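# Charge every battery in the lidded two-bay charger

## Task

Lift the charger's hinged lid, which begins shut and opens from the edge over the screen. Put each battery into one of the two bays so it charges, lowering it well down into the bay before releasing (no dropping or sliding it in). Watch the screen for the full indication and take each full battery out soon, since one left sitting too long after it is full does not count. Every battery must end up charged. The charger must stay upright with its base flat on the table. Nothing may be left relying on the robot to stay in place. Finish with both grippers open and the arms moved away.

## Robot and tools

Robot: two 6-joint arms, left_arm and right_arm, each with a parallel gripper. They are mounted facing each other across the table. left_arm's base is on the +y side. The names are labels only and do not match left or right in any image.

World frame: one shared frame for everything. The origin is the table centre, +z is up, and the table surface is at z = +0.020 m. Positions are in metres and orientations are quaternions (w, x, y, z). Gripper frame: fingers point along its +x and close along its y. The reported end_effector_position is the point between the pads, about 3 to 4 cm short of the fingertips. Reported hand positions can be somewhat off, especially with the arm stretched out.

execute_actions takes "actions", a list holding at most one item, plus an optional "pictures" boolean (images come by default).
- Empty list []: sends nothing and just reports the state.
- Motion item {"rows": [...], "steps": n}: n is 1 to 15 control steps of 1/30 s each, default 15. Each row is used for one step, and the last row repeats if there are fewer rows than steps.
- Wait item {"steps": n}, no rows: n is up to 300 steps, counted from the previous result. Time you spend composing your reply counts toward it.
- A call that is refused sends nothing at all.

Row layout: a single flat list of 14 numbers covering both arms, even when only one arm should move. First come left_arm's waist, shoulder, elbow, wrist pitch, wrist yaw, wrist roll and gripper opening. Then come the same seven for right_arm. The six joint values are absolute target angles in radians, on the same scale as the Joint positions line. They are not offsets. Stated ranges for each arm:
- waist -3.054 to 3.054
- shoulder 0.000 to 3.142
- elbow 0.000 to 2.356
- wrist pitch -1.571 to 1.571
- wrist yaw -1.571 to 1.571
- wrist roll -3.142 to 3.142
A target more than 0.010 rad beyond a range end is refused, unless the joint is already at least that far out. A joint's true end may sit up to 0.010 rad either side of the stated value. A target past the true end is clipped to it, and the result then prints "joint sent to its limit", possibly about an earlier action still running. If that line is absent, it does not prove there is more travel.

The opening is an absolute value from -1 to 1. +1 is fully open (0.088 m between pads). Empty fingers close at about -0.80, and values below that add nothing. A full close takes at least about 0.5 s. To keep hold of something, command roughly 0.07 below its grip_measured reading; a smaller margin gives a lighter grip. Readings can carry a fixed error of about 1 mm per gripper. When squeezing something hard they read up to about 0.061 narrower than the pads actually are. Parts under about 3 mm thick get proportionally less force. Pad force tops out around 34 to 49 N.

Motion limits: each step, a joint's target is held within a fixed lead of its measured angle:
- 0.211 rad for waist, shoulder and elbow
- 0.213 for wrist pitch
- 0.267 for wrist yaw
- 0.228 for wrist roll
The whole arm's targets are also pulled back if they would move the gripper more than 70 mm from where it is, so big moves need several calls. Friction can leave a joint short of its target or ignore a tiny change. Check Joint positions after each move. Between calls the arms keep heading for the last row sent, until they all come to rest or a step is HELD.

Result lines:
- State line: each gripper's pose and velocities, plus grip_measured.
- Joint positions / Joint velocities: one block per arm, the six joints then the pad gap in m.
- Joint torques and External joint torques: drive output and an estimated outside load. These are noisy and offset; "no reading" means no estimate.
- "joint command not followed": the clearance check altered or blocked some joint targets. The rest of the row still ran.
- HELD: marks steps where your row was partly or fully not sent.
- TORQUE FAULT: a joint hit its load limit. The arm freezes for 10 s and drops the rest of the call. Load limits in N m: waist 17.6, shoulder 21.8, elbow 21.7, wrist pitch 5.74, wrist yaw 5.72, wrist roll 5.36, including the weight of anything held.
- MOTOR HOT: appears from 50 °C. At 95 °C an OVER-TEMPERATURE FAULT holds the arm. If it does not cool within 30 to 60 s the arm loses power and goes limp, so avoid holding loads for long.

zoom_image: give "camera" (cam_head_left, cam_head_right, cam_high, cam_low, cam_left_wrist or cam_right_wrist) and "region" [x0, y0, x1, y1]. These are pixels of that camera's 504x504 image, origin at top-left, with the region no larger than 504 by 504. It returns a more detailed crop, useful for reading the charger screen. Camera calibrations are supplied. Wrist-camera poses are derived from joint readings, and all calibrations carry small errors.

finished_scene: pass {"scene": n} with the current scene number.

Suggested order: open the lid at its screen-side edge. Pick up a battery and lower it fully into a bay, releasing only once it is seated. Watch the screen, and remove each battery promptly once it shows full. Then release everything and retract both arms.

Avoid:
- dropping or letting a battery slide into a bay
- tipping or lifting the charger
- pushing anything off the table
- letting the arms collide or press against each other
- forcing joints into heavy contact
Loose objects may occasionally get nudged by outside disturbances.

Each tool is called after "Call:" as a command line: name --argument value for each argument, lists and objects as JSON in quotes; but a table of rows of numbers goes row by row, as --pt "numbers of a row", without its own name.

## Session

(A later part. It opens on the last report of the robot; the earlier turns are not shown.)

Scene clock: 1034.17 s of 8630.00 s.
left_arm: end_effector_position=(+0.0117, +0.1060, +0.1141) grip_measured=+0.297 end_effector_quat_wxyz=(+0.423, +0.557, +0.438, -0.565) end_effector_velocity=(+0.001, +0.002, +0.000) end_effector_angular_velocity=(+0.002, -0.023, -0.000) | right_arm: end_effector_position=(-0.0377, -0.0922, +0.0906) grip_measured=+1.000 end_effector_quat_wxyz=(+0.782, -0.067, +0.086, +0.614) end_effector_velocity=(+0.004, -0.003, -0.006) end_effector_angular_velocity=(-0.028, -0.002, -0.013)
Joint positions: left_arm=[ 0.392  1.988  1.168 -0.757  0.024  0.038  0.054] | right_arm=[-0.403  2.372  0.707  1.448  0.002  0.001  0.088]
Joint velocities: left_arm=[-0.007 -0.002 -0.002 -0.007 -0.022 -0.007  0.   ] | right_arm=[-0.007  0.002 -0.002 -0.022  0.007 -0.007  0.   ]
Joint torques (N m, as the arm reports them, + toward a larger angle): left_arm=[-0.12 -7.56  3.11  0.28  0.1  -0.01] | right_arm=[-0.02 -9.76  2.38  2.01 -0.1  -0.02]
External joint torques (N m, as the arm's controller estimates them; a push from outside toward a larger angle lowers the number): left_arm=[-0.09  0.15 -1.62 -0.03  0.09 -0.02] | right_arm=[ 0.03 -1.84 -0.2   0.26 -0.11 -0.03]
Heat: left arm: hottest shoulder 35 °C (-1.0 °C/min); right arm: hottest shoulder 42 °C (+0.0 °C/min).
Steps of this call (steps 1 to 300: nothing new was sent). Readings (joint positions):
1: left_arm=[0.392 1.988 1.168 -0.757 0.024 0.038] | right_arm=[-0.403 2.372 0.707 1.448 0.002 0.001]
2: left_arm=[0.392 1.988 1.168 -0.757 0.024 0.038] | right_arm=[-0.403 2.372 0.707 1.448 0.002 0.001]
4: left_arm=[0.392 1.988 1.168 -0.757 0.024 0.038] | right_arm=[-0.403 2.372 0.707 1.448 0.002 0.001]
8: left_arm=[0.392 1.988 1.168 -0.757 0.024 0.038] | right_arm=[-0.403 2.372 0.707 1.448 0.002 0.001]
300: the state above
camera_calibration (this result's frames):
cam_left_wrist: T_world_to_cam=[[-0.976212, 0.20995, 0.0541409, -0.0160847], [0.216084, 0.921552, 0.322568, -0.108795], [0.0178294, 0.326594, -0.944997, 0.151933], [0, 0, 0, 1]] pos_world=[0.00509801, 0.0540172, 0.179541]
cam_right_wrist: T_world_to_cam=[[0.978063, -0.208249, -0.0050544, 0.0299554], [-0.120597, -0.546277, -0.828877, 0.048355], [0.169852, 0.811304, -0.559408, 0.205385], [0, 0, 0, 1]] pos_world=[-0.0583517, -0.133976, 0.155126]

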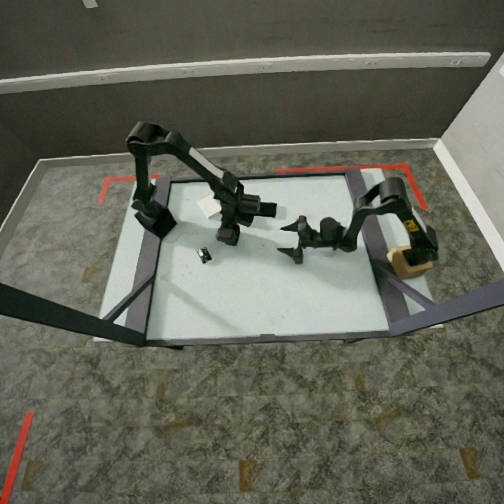

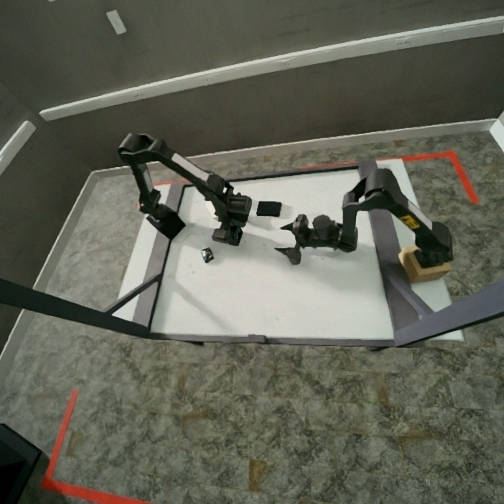

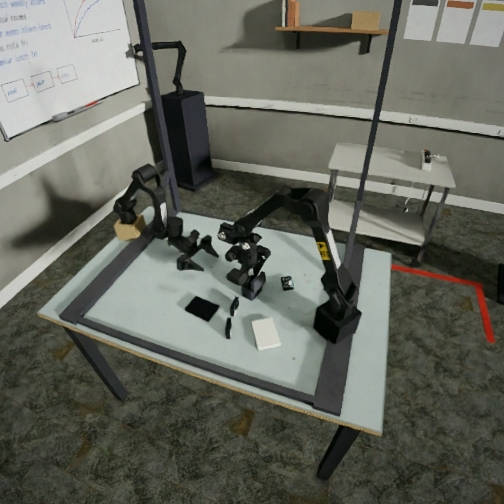

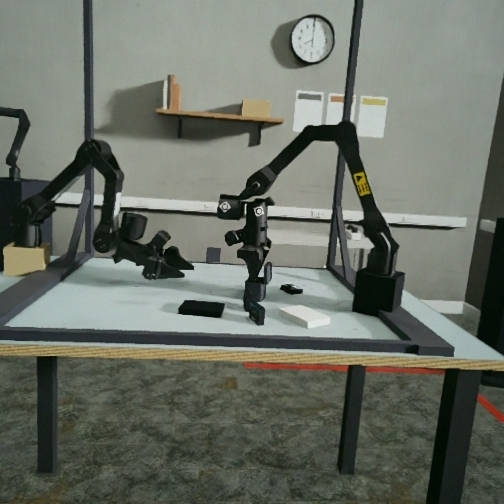

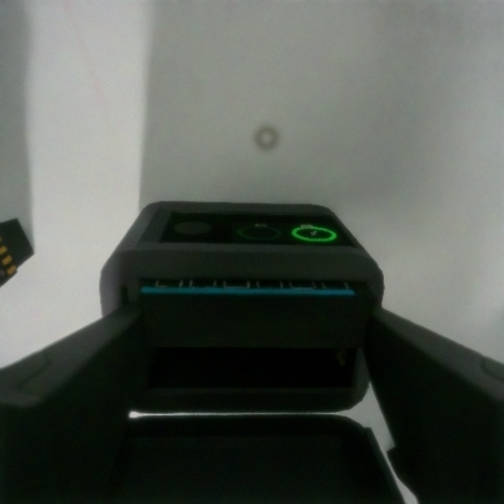

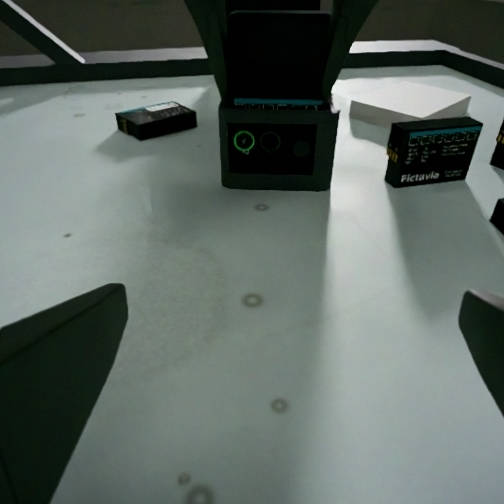

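60. Another 40 s.

Call:
execute_actions --actions '[{"steps":300}]' --pictures false

Call:
execute_actions --actions '[{"steps":300}]' --pictures false

Call:
execute_actions --actions '[{"steps":300}]' --pictures false

Call:
execute_actions --actions '[{"steps":300}]'

Call:
zoom_image --camera "cam_right_wrist" --region '[232, 140, 262, 160]'

Scene clock: 1044.17 s of 8630.00 s.
left_arm: end_effector_position=(+0.0117, +0.1060, +0.1141) grip_measured=+0.297 end_effector_quat_wxyz=(+0.423, +0.557, +0.438, -0.565) end_effector_velocity=(+0.000, +0.000, +0.001) end_effector_angular_velocity=(+0.001, -0.008, +0.005) | right_arm: end_effector_position=(-0.0377, -0.0922, +0.0906) grip_measured=+1.000 end_effector_quat_wxyz=(+0.782, -0.067, +0.086, +0.614) end_effector_velocity=(-0.002, -0.000, -0.001) end_effector_angular_velocity=(-0.008, -0.004, +0.011)
Joint positions: left_arm=[ 0.392  1.988  1.168 -0.757  0.024  0.038  0.054] | right_arm=[-0.403  2.372  0.707  1.448  0.002  0.001  0.088]
Joint velocities: left_arm=[-0.002 -0.002  0.002 -0.007 -0.007 -0.007 -0.   ] | right_arm=[ 0.002 -0.002 -0.002 -0.007 -0.007 -0.007  0.   ]
Joint torques (N m, as the arm reports them, + toward a larger angle): left_arm=[-0.26 -7.46  3.16  0.29  0.06 -0.07] | right_arm=[-0.03 -9.77  2.38  2.02 -0.1  -0.02]
External joint torques (N m, as the arm's controller estimates them; a push from outside toward a larger angle lowers the number): left_arm=[-0.26  0.27 -1.63 -0.05  0.05 -0.07] | right_arm=[-0.07 -1.74 -0.26  0.23 -0.1  -0.03]
Heat: left arm: hottest shoulder 35 °C (-1.0 °C/min); right arm: hottest shoulder 42 °C (+0.0 °C/min).
Steps of this call (steps 1 to 300: nothing new was sent). Readings (joint positions):
1: left_arm=[0.392 1.988 1.168 -0.757 0.024 0.038] | right_arm=[-0.403 2.372 0.707 1.448 0.002 0.001]
2: left_arm=[0.392 1.988 1.168 -0.757 0.024 0.038] | right_arm=[-0.403 2.372 0.707 1.448 0.002 0.001]
4: left_arm=[0.392 1.988 1.168 -0.757 0.024 0.038] | right_arm=[-0.403 2.372 0.707 1.448 0.002 0.001]
8: left_arm=[0.392 1.988 1.168 -0.757 0.024 0.038] | right_arm=[-0.403 2.372 0.707 1.448 0.002 0.001]
300: the state above

Scene clock: 1054.17 s of 8630.00 s.
left_arm: end_effector_position=(+0.0117, +0.1060, +0.1141) grip_measured=+0.297 end_effector_quat_wxyz=(+0.423, +0.557, +0.438, -0.565) end_effector_velocity=(+0.001, +0.003, +0.001) end_effector_angular_velocity=(+0.006, -0.009, +0.019) | right_arm: end_effector_position=(-0.0377, -0.0922, +0.0906) grip_measured=+1.000 end_effector_quat_wxyz=(+0.782, -0.067, +0.086, +0.614) end_effector_velocity=(-0.000, -0.001, -0.001) end_effector_angular_velocity=(-0.005, +0.010, +0.003)
Joint positions: left_arm=[ 0.392  1.988  1.168 -0.757  0.024  0.038  0.054] | right_arm=[-0.403  2.372  0.707  1.448  0.002  0.001  0.088]
Joint velocities: left_arm=[-0.002 -0.007 -0.007 -0.007 -0.007 -0.022  0.   ] | right_arm=[-0.002 -0.002 -0.002 -0.007 -0.007  0.007  0.   ]
Joint torques (N m, as the arm reports them, + toward a larger angle): left_arm=[-0.29 -7.51  3.06  0.24  0.08 -0.03] | right_arm=[-0.02 -9.75  2.38  2.02 -0.1  -0.02]
External joint torques (N m, as the arm's controller estimates them; a push from outside toward a larger angle lowers the number): left_arm=[-0.29  0.26 -1.68 -0.07  0.08 -0.03] | right_arm=[-0.03 -1.74 -0.27  0.24 -0.1  -0.03]
Heat: left arm: hottest shoulder 35 °C (+0.0 °C/min); right arm: hottest shoulder 42 °C (+0.0 °C/min).
Steps of this call (steps 1 to 300: nothing new was sent). Readings (joint positions):
1: left_arm=[0.392 1.988 1.168 -0.757 0.024 0.038] | right_arm=[-0.403 2.372 0.707 1.448 0.002 0.001]
2: left_arm=[0.392 1.988 1.168 -0.757 0.024 0.038] | right_arm=[-0.403 2.372 0.707 1.448 0.002 0.001]
4: left_arm=[0.392 1.988 1.168 -0.757 0.024 0.038] | right_arm=[-0.403 2.372 0.707 1.448 0.002 0.001]
8: left_arm=[0.392 1.988 1.168 -0.757 0.024 0.038] | right_arm=[-0.403 2.372 0.707 1.448 0.002 0.001]
300: the state above

Scene clock: 1064.17 s of 8630.00 s.
left_arm: end_effector_position=(+0.0117, +0.1060, +0.1141) grip_measured=+0.297 end_effector_quat_wxyz=(+0.423, +0.557, +0.438, -0.565) end_effector_velocity=(-0.001, +0.003, +0.000) end_effector_angular_velocity=(+0.009, +0.005, +0.005) | right_arm: end_effector_position=(-0.0377, -0.0922, +0.0906) grip_measured=+1.000 end_effector_quat_wxyz=(+0.782, -0.067, +0.086, +0.614) end_effector_velocity=(-0.002, +0.000, +0.002) end_effector_angular_velocity=(+0.006, -0.007, +0.011)
Joint positions: left_arm=[ 0.392  1.988  1.168 -0.757  0.024  0.038  0.054] | right_arm=[-0.403  2.372  0.707  1.448  0.002  0.001  0.088]
Joint velocities: left_arm=[-0.002 -0.002 -0.002 -0.007  0.007 -0.007 -0.   ] | right_arm=[ 0.002 -0.002 -0.002  0.007 -0.007 -0.007  0.   ]
Joint torques (N m, as the arm reports them, + toward a larger angle): left_arm=[-0.21 -7.53  3.1   0.25  0.1  -0.07] | right_arm=[-0.03 -9.75  2.38  2.01 -0.11 -0.02]
External joint torques (N m, as the arm's controller estimates them; a push from outside toward a larger angle lowers the number): left_arm=[-0.2   0.18 -1.63 -0.07  0.08 -0.07] | right_arm=[-0.09 -1.73 -0.27  0.22 -0.1  -0.03]
Heat: left arm: hottest shoulder 35 °C (+0.0 °C/min); right arm: hottest shoulder 42 °C (+0.0 °C/min).
Steps of this call (steps 1 to 300: nothing new was sent). Readings (joint positions):
1: left_arm=[0.392 1.988 1.168 -0.757 0.024 0.038] | right_arm=[-0.403 2.372 0.707 1.448 0.002 0.001]
2: left_arm=[0.392 1.988 1.168 -0.757 0.024 0.038] | right_arm=[-0.403 2.372 0.707 1.448 0.002 0.001]
4: left_arm=[0.392 1.988 1.168 -0.757 0.024 0.038] | right_arm=[-0.403 2.372 0.707 1.448 0.002 0.001]
8: left_arm=[0.392 1.988 1.168 -0.757 0.024 0.038] | right_arm=[-0.403 2.372 0.707 1.448 0.002 0.001]
300: the state above

Scene clock: 1074.17 s of 8630.00 s.
left_arm: end_effector_position=(+0.0117, +0.1060, +0.1141) grip_measured=+0.297 end_effector_quat_wxyz=(+0.423, +0.557, +0.438, -0.565) end_effector_velocity=(+0.001, +0.001, +0.002) end_effector_angular_velocity=(-0.002, -0.022, -0.000) | right_arm: end_effector_position=(-0.0377, -0.0922, +0.0906) grip_measured=+1.000 end_effector_quat_wxyz=(+0.782, -0.067, +0.086, +0.614) end_effector_velocity=(+0.002, -0.001, -0.002) end_effector_angular_velocity=(-0.019, -0.004, -0.008)
Joint positions: left_arm=[ 0.392  1.988  1.168 -0.757  0.024  0.038  0.054] | right_arm=[-0.403  2.372  0.707  1.448  0.002  0.001  0.088]
Joint velocities: left_arm=[-0.007 -0.007 -0.002 -0.007 -0.022 -0.007 -0.   ] | right_arm=[-0.002 -0.007 -0.002 -0.022  0.007 -0.007  0.   ]
Joint torques (N m, as the arm reports them, + toward a larger angle): left_arm=[-0.21 -7.59  3.15  0.28  0.09 -0.07] | right_arm=[-0.02 -9.75  2.38  2.02 -0.11 -0.02]
External joint torques (N m, as the arm's controller estimates them; a push from outside toward a larger angle lowers the number): left_arm=[-0.17  0.2  -1.63 -0.04  0.08 -0.07] | right_arm=[-0.01 -1.8  -0.19  0.26 -0.11 -0.03]
Heat: left arm: hottest shoulder 35 °C (+0.0 °C/min); right arm: hottest shoulder 42 °C (+0.0 °C/min).
Steps of this call (steps 1 to 300: nothing new was sent). Readings (joint positions):
1: left_arm=[0.392 1.988 1.168 -0.757 0.024 0.038] | right_arm=[-0.403 2.372 0.707 1.448 0.002 0.001]
2: left_arm=[0.392 1.988 1.168 -0.757 0.024 0.038] | right_arm=[-0.403 2.372 0.707 1.448 0.002 0.001]
4: left_arm=[0.392 1.988 1.168 -0.757 0.024 0.038] | right_arm=[-0.403 2.372 0.707 1.448 0.002 0.001]
8: left_arm=[0.392 1.988 1.168 -0.757 0.024 0.038] | right_arm=[-0.403 2.372 0.707 1.448 0.002 0.001]
300: the state above
camera_calibration (this result's frames):
cam_left_wrist: T_world_to_cam=[[-0.976212, 0.20995, 0.0541409, -0.0160847], [0.216084, 0.921552, 0.322568, -0.108795], [0.0178294, 0.326594, -0.944997, 0.151933], [0, 0, 0, 1]] pos_world=[0.00509801, 0.0540172, 0.179541]
cam_right_wrist: T_world_to_cam=[[0.978063, -0.208249, -0.0050544, 0.0299554], [-0.120597, -0.546277, -0.828877, 0.048355], [0.169852, 0.811304, -0.559408, 0.205385], [0, 0, 0, 1]] pos_world=[-0.0583517, -0.133976, 0.155126]

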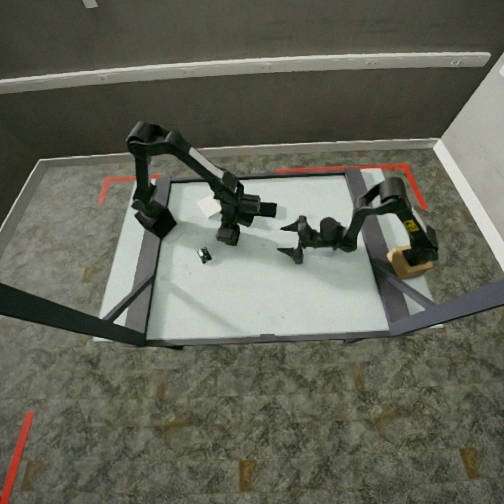

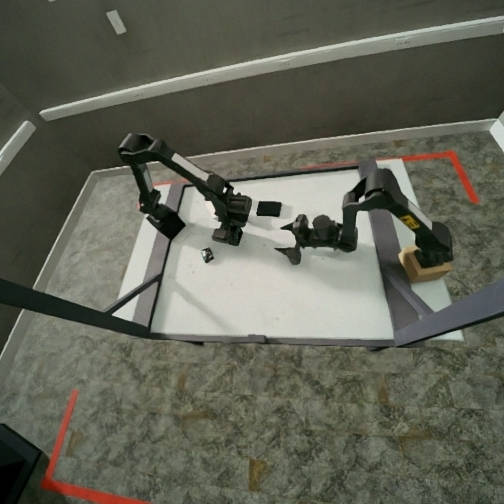

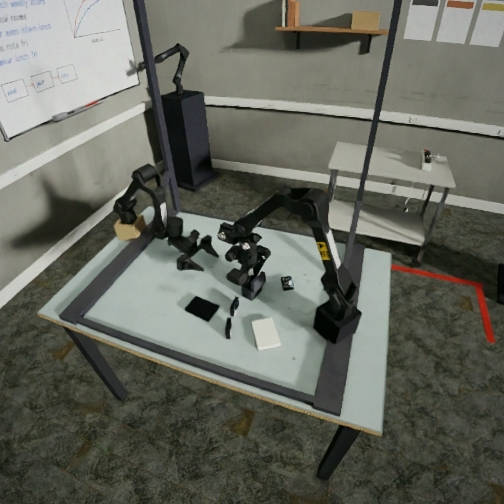

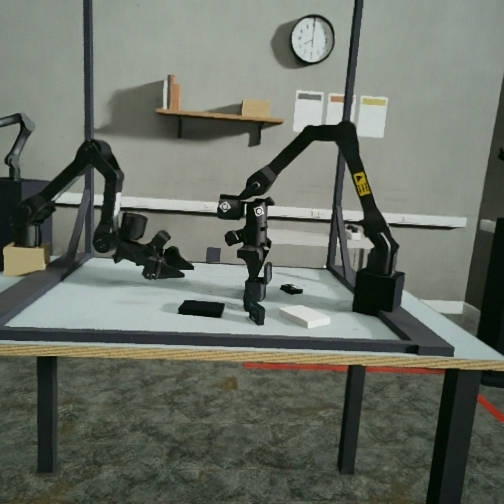

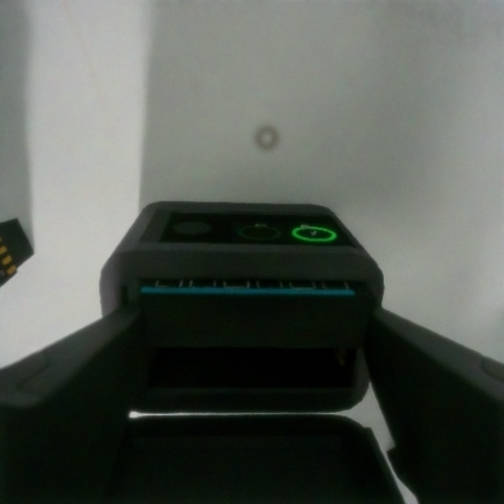

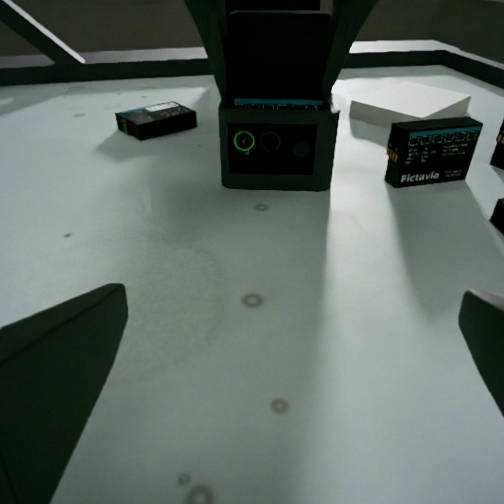

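Region (232, 140, 262, 160) of cam_right_wrist's 504x504 image, scaled by 16.800, with more detail than that image has.

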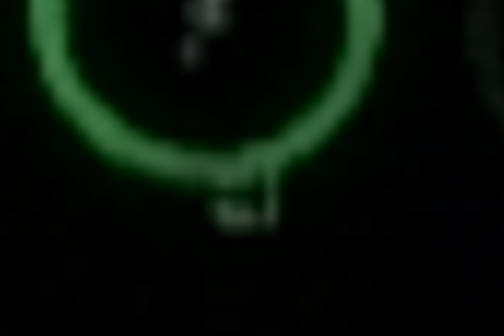

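70. Another 30 s.

Call:
execute_actions --actions '[{"steps":300}]' --pictures false

Call:
execute_actions --actions '[{"steps":300}]' --pictures false

Call:
execute_actions --actions '[{"steps":300}]'

Call:
zoom_image --camera "cam_right_wrist" --region '[232, 140, 262, 160]'

Scene clock: 1084.17 s of 8630.00 s.
left_arm: end_effector_position=(+0.0117, +0.1060, +0.1141) grip_measured=+0.297 end_effector_quat_wxyz=(+0.423, +0.557, +0.438, -0.565) end_effector_velocity=(-0.001, +0.003, +0.000) end_effector_angular_velocity=(+0.009, +0.005, +0.020) | right_arm: end_effector_position=(-0.0377, -0.0922, +0.0906) grip_measured=+1.000 end_effector_quat_wxyz=(+0.782, -0.067, +0.086, +0.614) end_effector_velocity=(-0.002, -0.000, -0.001) end_effector_angular_velocity=(-0.008, -0.001, +0.021)
Joint positions: left_arm=[ 0.392  1.988  1.168 -0.757  0.024  0.038  0.054] | right_arm=[-0.403  2.372  0.707  1.448  0.002  0.001  0.088]
Joint velocities: left_arm=[-0.002 -0.002 -0.002 -0.007  0.007 -0.022 -0.   ] | right_arm=[-0.002 -0.002 -0.002 -0.007 -0.022 -0.007  0.   ]
Joint torques (N m, as the arm reports them, + toward a larger angle): left_arm=[-0.29 -7.62  3.16  0.24  0.09 -0.05] | right_arm=[-0.03 -9.75  2.39  2.01 -0.1  -0.01]
External joint torques (N m, as the arm's controller estimates them; a push from outside toward a larger angle lowers the number): left_arm=[-0.29  0.13 -1.59 -0.07  0.08 -0.05] | right_arm=[-0.01 -1.75 -0.25  0.24 -0.1  -0.03]
Heat: left arm: hottest shoulder 35 °C (+0.0 °C/min); right arm: hottest shoulder 42 °C (+0.0 °C/min).
Steps of this call (steps 1 to 300: nothing new was sent). Readings (joint positions):
1: left_arm=[0.392 1.988 1.168 -0.757 0.024 0.038] | right_arm=[-0.403 2.372 0.707 1.448 0.002 0.001]
2: left_arm=[0.392 1.988 1.168 -0.757 0.024 0.038] | right_arm=[-0.403 2.372 0.707 1.448 0.002 0.001]
4: left_arm=[0.392 1.988 1.168 -0.757 0.024 0.038] | right_arm=[-0.403 2.372 0.707 1.448 0.002 0.001]
8: left_arm=[0.392 1.988 1.168 -0.757 0.024 0.038] | right_arm=[-0.403 2.372 0.707 1.448 0.002 0.001]
300: the state above

Scene clock: 1094.17 s of 8630.00 s.
left_arm: end_effector_position=(+0.0117, +0.1060, +0.1141) grip_measured=+0.297 end_effector_quat_wxyz=(+0.423, +0.557, +0.438, -0.565) end_effector_velocity=(+0.000, -0.000, +0.003) end_effector_angular_velocity=(-0.004, -0.007, +0.019) | right_arm: end_effector_position=(-0.0377, -0.0922, +0.0906) grip_measured=+1.000 end_effector_quat_wxyz=(+0.782, -0.067, +0.086, +0.614) end_effector_velocity=(-0.000, -0.000, +0.002) end_effector_angular_velocity=(+0.006, -0.007, +0.006)
Joint positions: left_arm=[ 0.392  1.988  1.168 -0.757  0.024  0.038  0.054] | right_arm=[-0.403  2.372  0.707  1.448  0.002  0.001  0.088]
Joint velocities: left_arm=[-0.002 -0.007  0.002 -0.007 -0.007 -0.022 -0.   ] | right_arm=[-0.002 -0.002 -0.002  0.007 -0.007 -0.007  0.   ]
Joint torques (N m, as the arm reports them, + toward a larger angle): left_arm=[-0.22 -7.46  3.16  0.26  0.08 -0.1 ] | right_arm=[-0.02 -9.75  2.38  2.01 -0.11 -0.02]
External joint torques (N m, as the arm's controller estimates them; a push from outside toward a larger angle lowers the number): left_arm=[-0.17  0.32 -1.65 -0.07  0.06 -0.1 ] | right_arm=[-0.03 -1.71 -0.27  0.22 -0.1  -0.03]
Heat: left arm: hottest shoulder 35 °C (+0.0 °C/min); right arm: hottest shoulder 42 °C (+0.0 °C/min).
Steps of this call (steps 1 to 300: nothing new was sent). Readings (joint positions):
1: left_arm=[0.392 1.988 1.168 -0.757 0.024 0.038] | right_arm=[-0.403 2.372 0.707 1.448 0.002 0.001]
2: left_arm=[0.392 1.988 1.168 -0.757 0.024 0.038] | right_arm=[-0.403 2.372 0.707 1.448 0.002 0.001]
4: left_arm=[0.392 1.988 1.168 -0.757 0.024 0.038] | right_arm=[-0.403 2.372 0.707 1.448 0.002 0.001]
8: left_arm=[0.392 1.988 1.168 -0.757 0.024 0.038] | right_arm=[-0.403 2.372 0.707 1.448 0.002 0.001]
300: the state above

Scene clock: 1104.17 s of 8630.00 s.
left_arm: end_effector_position=(+0.0117, +0.1060, +0.1141) grip_measured=+0.297 end_effector_quat_wxyz=(+0.423, +0.557, +0.438, -0.565) end_effector_velocity=(+0.000, -0.001, +0.000) end_effector_angular_velocity=(-0.008, -0.006, +0.019) | right_arm: end_effector_position=(-0.0377, -0.0922, +0.0906) grip_measured=+1.000 end_effector_quat_wxyz=(+0.782, -0.067, +0.086, +0.614) end_effector_velocity=(+0.000, +0.000, +0.004) end_effector_angular_velocity=(+0.011, -0.005, +0.016)
Joint positions: left_arm=[ 0.392  1.988  1.168 -0.757  0.024  0.038  0.054] | right_arm=[-0.403  2.372  0.707  1.448  0.002  0.001  0.088]
Joint velocities: left_arm=[-0.002 -0.002 -0.002  0.007 -0.007 -0.022 -0.   ] | right_arm=[-0.007 -0.007 -0.002  0.007 -0.022 -0.007  0.   ]
Joint torques (N m, as the arm reports them, + toward a larger angle): left_arm=[-0.32 -7.5   3.14  0.29  0.06 -0.05] | right_arm=[-0.02 -9.76  2.37  2.02 -0.1  -0.02]
External joint torques (N m, as the arm's controller estimates them; a push from outside toward a larger angle lowers the number): left_arm=[-0.32  0.2  -1.59 -0.03  0.05 -0.05] | right_arm=[ 0.03 -1.76 -0.25  0.25 -0.11 -0.03]
Heat: left arm: hottest shoulder 35 °C (+0.0 °C/min); right arm: hottest shoulder 42 °C (+0.0 °C/min).
Steps of this call (steps 1 to 300: nothing new was sent). Readings (joint positions):
1: left_arm=[0.392 1.988 1.168 -0.757 0.024 0.038] | right_arm=[-0.403 2.372 0.707 1.448 0.002 0.001]
2: left_arm=[0.392 1.988 1.168 -0.757 0.024 0.038] | right_arm=[-0.403 2.372 0.707 1.448 0.002 0.001]
4: left_arm=[0.392 1.988 1.168 -0.757 0.024 0.038] | right_arm=[-0.403 2.372 0.707 1.448 0.002 0.001]
8: left_arm=[0.392 1.988 1.168 -0.757 0.024 0.038] | right_arm=[-0.403 2.372 0.707 1.448 0.002 0.001]
300: the state above
camera_calibration (this result's frames):
cam_left_wrist: T_world_to_cam=[[-0.976212, 0.20995, 0.0541409, -0.0160847], [0.216084, 0.921552, 0.322568, -0.108795], [0.0178294, 0.326594, -0.944997, 0.151933], [0, 0, 0, 1]] pos_world=[0.00509801, 0.0540172, 0.179541]
cam_right_wrist: T_world_to_cam=[[0.978063, -0.208249, -0.0050544, 0.0299554], [-0.120597, -0.546277, -0.828877, 0.048355], [0.169852, 0.811304, -0.559408, 0.205385], [0, 0, 0, 1]] pos_world=[-0.0583517, -0.133976, 0.155126]

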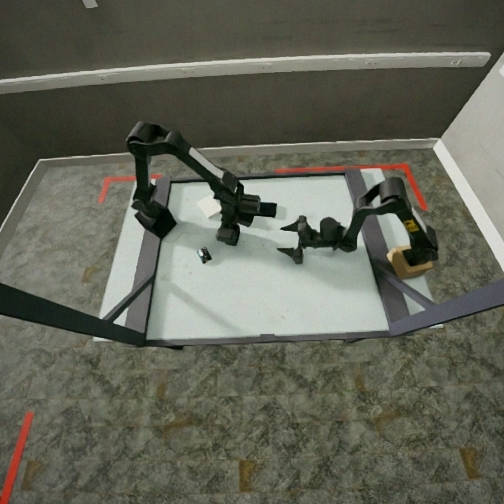

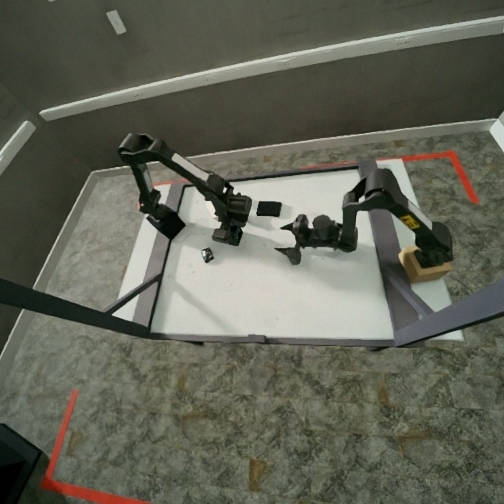

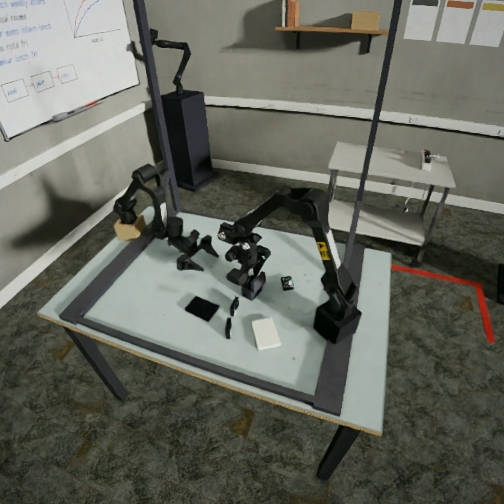

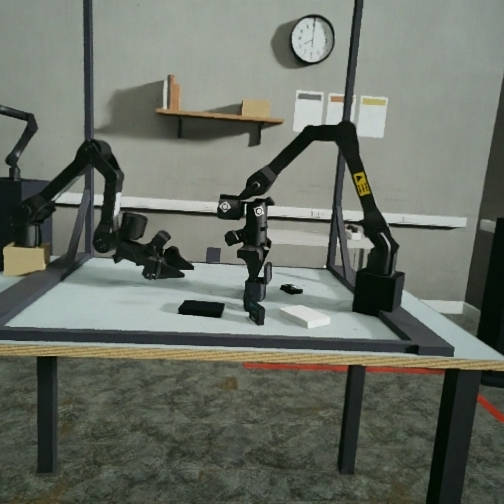

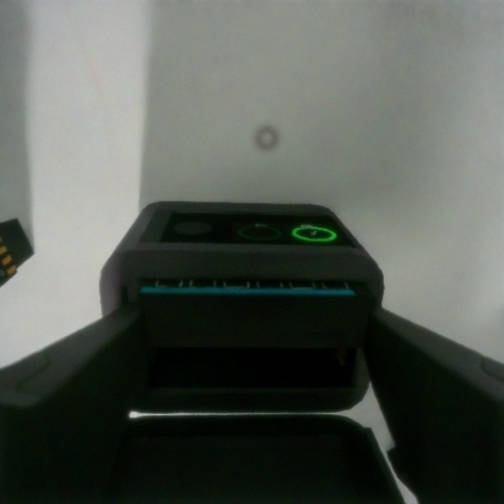

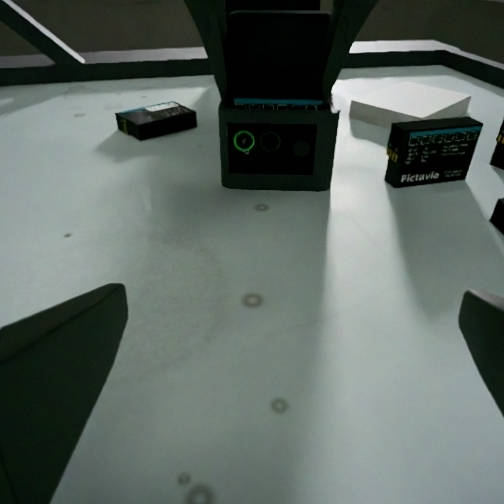

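Region (232, 140, 262, 160) of cam_right_wrist's 504x504 image, scaled by 16.800, with more detail than that image has.

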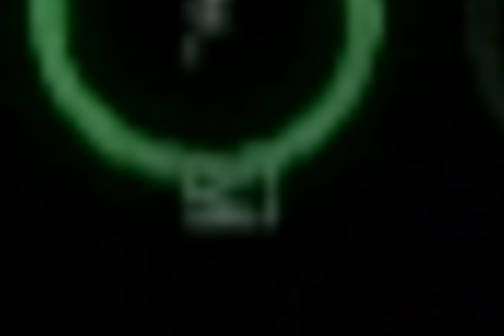

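Call:
execute_actions --actions '[{"steps":300}]' --pictures false

Call:
execute_actions --actions '[{"steps":270}]'

Scene clock: 1114.17 s of 8630.00 s.
left_arm: end_effector_position=(+0.0117, +0.1060, +0.1141) grip_measured=+0.297 end_effector_quat_wxyz=(+0.423, +0.557, +0.438, -0.565) end_effector_velocity=(-0.002, +0.006, +0.000) end_effector_angular_velocity=(+0.023, +0.002, +0.000) | right_arm: end_effector_position=(-0.0377, -0.0922, +0.0906) grip_measured=+1.000 end_effector_quat_wxyz=(+0.782, -0.067, +0.086, +0.614) end_effector_velocity=(+0.002, +0.000, +0.000) end_effector_angular_velocity=(-0.004, -0.005, +0.001)
Joint positions: left_arm=[ 0.392  1.988  1.168 -0.757  0.024  0.038  0.054] | right_arm=[-0.403  2.372  0.707  1.448  0.002  0.001  0.088]
Joint velocities: left_arm=[-0.007 -0.002 -0.002 -0.022  0.007 -0.007 -0.   ] | right_arm=[-0.007 -0.002  0.002 -0.007 -0.007 -0.007  0.   ]
Joint torques (N m, as the arm reports them, + toward a larger angle): left_arm=[-0.27 -7.5   3.05  0.28  0.09 -0.07] | right_arm=[-0.03 -9.76  2.38  2.01 -0.1  -0.02]
External joint torques (N m, as the arm's controller estimates them; a push from outside toward a larger angle lowers the number): left_arm=[-0.25  0.26 -1.67 -0.02  0.08 -0.07] | right_arm=[ 0.06 -1.76 -0.26  0.24 -0.12 -0.03]
Heat: left arm: hottest shoulder 35 °C (+0.0 °C/min); right arm: hottest shoulder 42 °C (+0.0 °C/min).
Steps of this call (steps 1 to 300: nothing new was sent). Readings (joint positions):
1: left_arm=[0.392 1.988 1.168 -0.757 0.024 0.038] | right_arm=[-0.403 2.372 0.707 1.448 0.002 0.001]
2: left_arm=[0.392 1.988 1.168 -0.757 0.024 0.038] | right_arm=[-0.403 2.372 0.707 1.448 0.002 0.001]
4: left_arm=[0.392 1.988 1.168 -0.757 0.024 0.038] | right_arm=[-0.403 2.372 0.707 1.448 0.002 0.001]
8: left_arm=[0.392 1.988 1.168 -0.757 0.024 0.038] | right_arm=[-0.403 2.372 0.707 1.448 0.002 0.001]
300: the state above

Scene clock: 1123.17 s of 8630.00 s.
left_arm: end_effector_position=(+0.0117, +0.1060, +0.1141) grip_measured=+0.297 end_effector_quat_wxyz=(+0.423, +0.557, +0.438, -0.565) end_effector_velocity=(-0.001, +0.002, +0.002) end_effector_angular_velocity=(+0.001, -0.008, -0.000) | right_arm: end_effector_position=(-0.0377, -0.0922, +0.0906) grip_measured=+1.000 end_effector_quat_wxyz=(+0.782, -0.067, +0.086, +0.614) end_effector_velocity=(+0.004, -0.002, -0.001) end_effector_angular_velocity=(-0.013, -0.021, -0.010)
Joint positions: left_arm=[ 0.392  1.988  1.168 -0.757  0.024  0.038  0.054] | right_arm=[-0.403  2.372  0.707  1.448  0.002  0.001  0.088]
Joint velocities: left_arm=[-0.007 -0.007 -0.002 -0.007 -0.007 -0.007 -0.   ] | right_arm=[-0.007 -0.002 -0.002 -0.007  0.007 -0.022  0.   ]
Joint torques (N m, as the arm reports them, + toward a larger angle): left_arm=[-0.2  -7.53  3.13  0.27  0.09 -0.07] | right_arm=[-0.03 -9.76  2.38  2.01 -0.11 -0.02]
External joint torques (N m, as the arm's controller estimates them; a push from outside toward a larger angle lowers the number): left_arm=[-0.15  0.26 -1.65 -0.05  0.08 -0.07] | right_arm=[-0.02 -1.73 -0.26  0.23 -0.11 -0.03]
Heat: left arm: hottest shoulder 35 °C (+0.0 °C/min); right arm: hottest shoulder 42 °C (+0.0 °C/min).
Steps of this call (steps 1 to 270: nothing new was sent). Readings (joint positions):
1: left_arm=[0.392 1.988 1.168 -0.757 0.024 0.038] | right_arm=[-0.403 2.372 0.707 1.448 0.002 0.001]
2: left_arm=[0.392 1.988 1.168 -0.757 0.024 0.038] | right_arm=[-0.403 2.372 0.707 1.448 0.002 0.001]
4: left_arm=[0.392 1.988 1.168 -0.757 0.024 0.038] | right_arm=[-0.403 2.372 0.707 1.448 0.002 0.001]
8: left_arm=[0.392 1.988 1.168 -0.757 0.024 0.038] | right_arm=[-0.403 2.372 0.707 1.448 0.002 0.001]
270: the state above
camera_calibration (this result's frames):
cam_left_wrist: T_world_to_cam=[[-0.976212, 0.20995, 0.0541409, -0.0160847], [0.216084, 0.921552, 0.322568, -0.108795], [0.0178294, 0.326594, -0.944997, 0.151933], [0, 0, 0, 1]] pos_world=[0.00509801, 0.0540172, 0.179541]
cam_right_wrist: T_world_to_cam=[[0.978063, -0.208249, -0.0050544, 0.0299554], [-0.120597, -0.546277, -0.828877, 0.048355], [0.169852, 0.811304, -0.559408, 0.205385], [0, 0, 0, 1]] pos_world=[-0.0583517, -0.133976, 0.155126]

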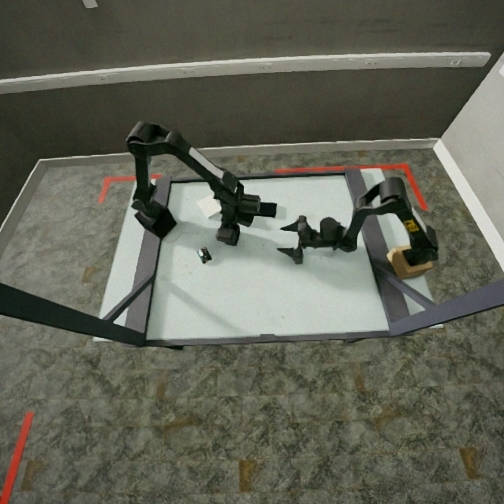

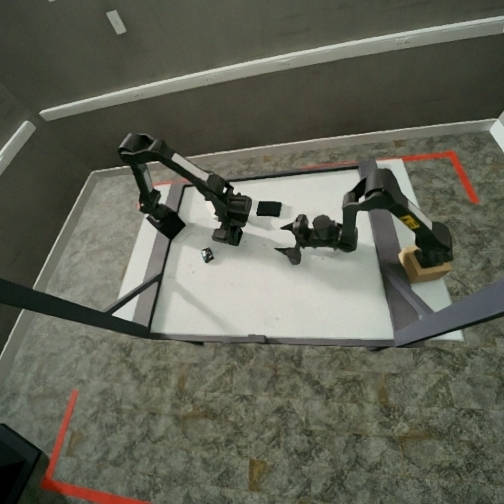

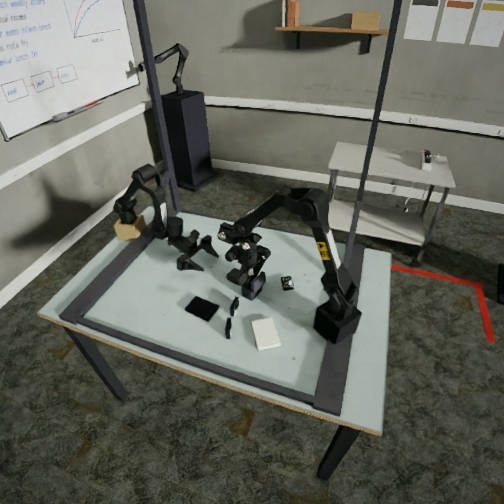

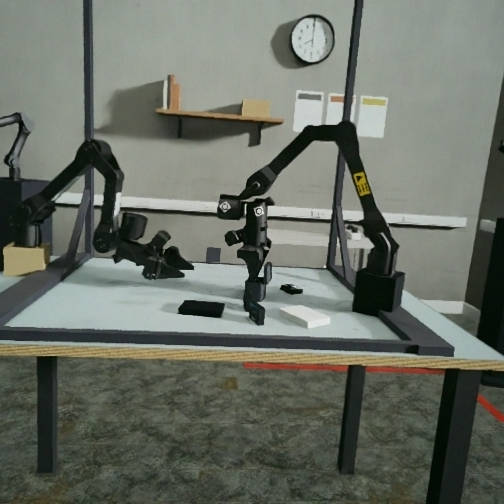

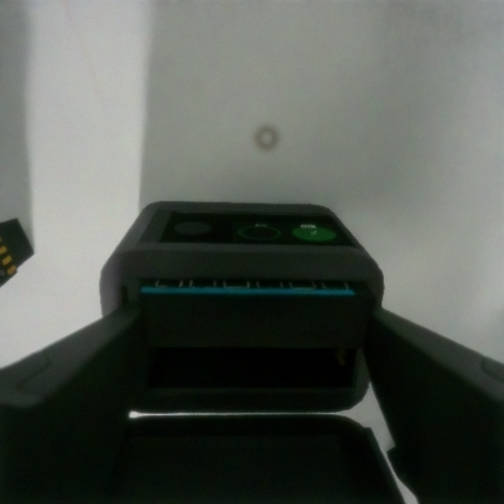

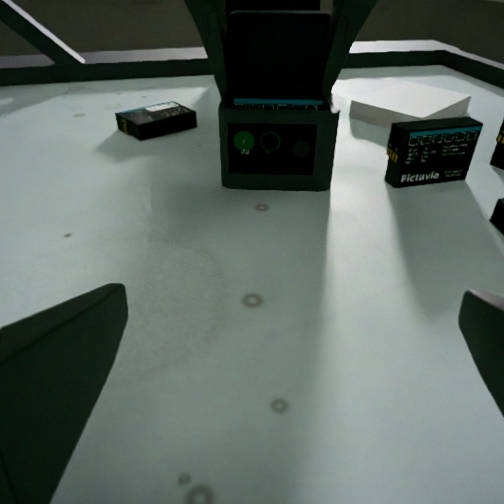

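Full.

Call:
execute_actions --actions '[{"rows":[[0.39,1.972,1.176,-0.758,0.026,0.035,0.225,-0.403,2.36,0.7,1.45,0,0,1],[0.39,1.971,1.177,-0.759,0.026,0.035,0.225,-0.403,2.36,0.7,1.45,0,0,1],[0.39,1.968,1.1795,-0.763,0.026,0.035,0.225,-0.403,2.36,0.7,1.45,0,0,1],[0.39,1.9647,1.1825,-0.769,0.026,0.035,0.225,-0.403,2.36,0.7,1.45,0,0,1],[0.39,1.9614,1.1855,-0.7755,0.026,0.035,0.225,-0.403,2.36,0.7,1.45,0,0,1],[0.39,1.958,1.1885,-0.782,0.026,0.035,0.225,-0.403,2.36,0.7,1.45,0,0,1],[0.39,1.9547,1.1915,-0.788,0.026,0.035,0.225,-0.403,2.36,0.7,1.45,0,0,1],[0.39,1.9514,1.1945,-0.7945,0.026,0.035,0.225,-0.403,2.36,0.7,1.45,0,0,1],[0.39,1.948,1.1975,-0.801,0.026,0.035,0.225,-0.403,2.36,0.7,1.45,0,0,1],[0.39,1.9447,1.2005,-0.807,0.026,0.035,0.225,-0.403,2.36,0.7,1.45,0,0,1],[0.39,1.9414,1.2035,-0.8135,0.026,0.035,0.225,-0.403,2.36,0.7,1.45,0,0,1],[0.39,1.938,1.2065,-0.82,0.026,0.035,0.225,-0.403,2.36,0.7,1.45,0,0,1],[0.39,1.9347,1.2095,-0.826,0.026,0.035,0.225,-0.403,2.36,0.7,1.45,0,0,1],[0.39,1.9314,1.2125,-0.8325,0.026,0.035,0.225,-0.403,2.36,0.7,1.45,0,0,1],[0.39,1.928,1.2155,-0.839,0.026,0.035,0.225,-0.403,2.36,0.7,1.45,0,0,1]]}]' --pictures false

Call:
execute_actions --actions '[{"rows":[[0.39,1.9247,1.2185,-0.845,0.026,0.035,0.225,-0.403,2.36,0.7,1.45,0,0,1],[0.39,1.9214,1.2215,-0.8515,0.026,0.035,0.225,-0.403,2.36,0.7,1.45,0,0,1],[0.39,1.918,1.2245,-0.858,0.026,0.035,0.225,-0.403,2.36,0.7,1.45,0,0,1],[0.39,1.9147,1.2275,-0.864,0.026,0.035,0.225,-0.403,2.36,0.7,1.45,0,0,1],[0.39,1.9114,1.2305,-0.8705,0.026,0.035,0.225,-0.403,2.36,0.7,1.45,0,0,1],[0.39,1.908,1.2335,-0.877,0.026,0.035,0.225,-0.403,2.36,0.7,1.45,0,0,1],[0.39,1.9047,1.2365,-0.883,0.026,0.035,0.225,-0.403,2.36,0.7,1.45,0,0,1],[0.39,1.9014,1.24,-0.89,0.026,0.035,0.225,-0.403,2.36,0.7,1.45,0,0,1],[0.39,1.898,1.244,-0.897,0.026,0.035,0.225,-0.403,2.36,0.7,1.45,0,0,1],[0.39,1.895,1.25,-0.905,0.026,0.035,0.225,-0.403,2.36,0.7,1.45,0,0,1],[0.39,1.892,1.258,-0.915,0.026,0.035,0.225,-0.403,2.36,0.7,1.45,0,0,1],[0.39,1.89,1.268,-0.927,0.026,0.035,0.225,-0.403,2.36,0.7,1.45,0,0,1],[0.39,1.89,1.28,-0.94,0.026,0.035,0.225,-0.403,2.36,0.7,1.45,0,0,1]]}]' --pictures false

Scene clock: 1133.10 s of 8630.00 s.
left_arm: end_effector_position=(+0.0116, +0.1057, +0.1318) grip_measured=+0.297 end_effector_quat_wxyz=(+0.423, +0.557, +0.438, -0.565) end_effector_velocity=(+0.005, +0.002, +0.048) end_effector_angular_velocity=(+0.002, -0.023, +0.010) | right_arm: end_effector_position=(-0.0377, -0.0922, +0.0906) grip_measured=+1.000 end_effector_quat_wxyz=(+0.782, -0.067, +0.086, +0.614) end_effector_velocity=(+0.002, -0.001, -0.001) end_effector_angular_velocity=(-0.008, -0.004, +0.001)
Joint positions: left_arm=[ 0.392  1.953  1.2   -0.822  0.024  0.038  0.054] | right_arm=[-0.403  2.372  0.707  1.448  0.002  0.001  0.088]
Joint velocities: left_arm=[ 0.002 -0.095  0.081 -0.183 -0.022 -0.007 -0.   ] | right_arm=[-0.007 -0.002 -0.002 -0.007 -0.007 -0.007  0.   ]
Joint torques (N m, as the arm reports them, + toward a larger angle): left_arm=[ -0.25 -10.88   4.8    0.14   0.09  -0.07] | right_arm=[-0.03 -9.75  2.38  2.02 -0.11 -0.02]
External joint torques (N m, as the arm's controller estimates them; a push from outside toward a larger angle lowers the number): left_arm=[-0.3  -3.33 -0.06 -0.17  0.08 -0.07] | right_arm=[ 0.01 -1.78 -0.21  0.25 -0.11 -0.03]
Heat: left arm: hottest shoulder 35 °C (+0.0 °C/min); right arm: hottest shoulder 42 °C (+0.0 °C/min).
Steps of this call (steps 1 to 283: nothing new was sent; steps 284 to 298: all 15 steps of this action). Readings (joint positions):
284: left_arm=[0.392 1.988 1.168 -0.757 0.024 0.038] | right_arm=[-0.403 2.372 0.707 1.448 0.002 0.001]
285: left_arm=[0.392 1.988 1.168 -0.757 0.024 0.038] | right_arm=[-0.403 2.372 0.707 1.448 0.002 0.001]
287: left_arm=[0.392 1.988 1.170 -0.758 0.024 0.038] | right_arm=[-0.403 2.372 0.707 1.448 0.002 0.001]
291: left_arm=[0.392 1.980 1.178 -0.778 0.024 0.038] | right_arm=[-0.403 2.372 0.707 1.448 0.002 0.001]
298: the state above

Scene clock: 1133.60 s of 8630.00 s.
left_arm: end_effector_position=(+0.0113, +0.1042, +0.1600) grip_measured=+0.297 end_effector_quat_wxyz=(+0.423, +0.556, +0.437, -0.566) end_effector_velocity=(-0.002, -0.027, +0.054) end_effector_angular_velocity=(-0.102, +0.001, +0.010) | right_arm: end_effector_position=(-0.0377, -0.0922, +0.0906) grip_measured=+1.000 end_effector_quat_wxyz=(+0.782, -0.067, +0.086, +0.614) end_effector_velocity=(-0.002, -0.000, -0.001) end_effector_angular_velocity=(-0.011, -0.015, +0.024)
Joint positions: left_arm=[ 0.392  1.909  1.262 -0.926  0.024  0.038  0.054] | right_arm=[-0.403  2.372  0.707  1.448  0.002  0.001  0.088]
Joint velocities: left_arm=[ 0.002 -0.066  0.144 -0.11  -0.022 -0.007 -0.   ] | right_arm=[-0.002 -0.002 -0.002 -0.007 -0.022 -0.022  0.   ]
Joint torques (N m, as the arm reports them, + toward a larger angle): left_arm=[ -0.12 -10.58   4.97   0.04   0.07  -0.03] | right_arm=[-0.03 -9.75  2.38  2.01 -0.11 -0.02]
External joint torques (N m, as the arm's controller estimates them; a push from outside toward a larger angle lowers the number): left_arm=[-0.17 -3.22  0.09 -0.21  0.07 -0.03] | right_arm=[-0.05 -1.7  -0.27  0.22 -0.1  -0.03]
Heat: left arm: hottest shoulder 35 °C (+0.0 °C/min); right arm: hottest shoulder 42 °C (+0.0 °C/min).
Steps of this call (steps 1 to 15: all 15 steps of this action). Readings (joint positions):
1: left_arm=[0.392 1.950 1.203 -0.828 0.024 0.038] | right_arm=[-0.403 2.372 0.707 1.448 0.002 0.001]
2: left_arm=[0.392 1.947 1.205 -0.834 0.024 0.038] | right_arm=[-0.403 2.372 0.707 1.448 0.002 0.001]
4: left_arm=[0.392 1.940 1.212 -0.847 0.024 0.038] | right_arm=[-0.403 2.372 0.707 1.448 0.002 0.001]
8: left_arm=[0.392 1.927 1.224 -0.872 0.024 0.038] | right_arm=[-0.403 2.372 0.707 1.448 0.002 0.001]
15: the state above


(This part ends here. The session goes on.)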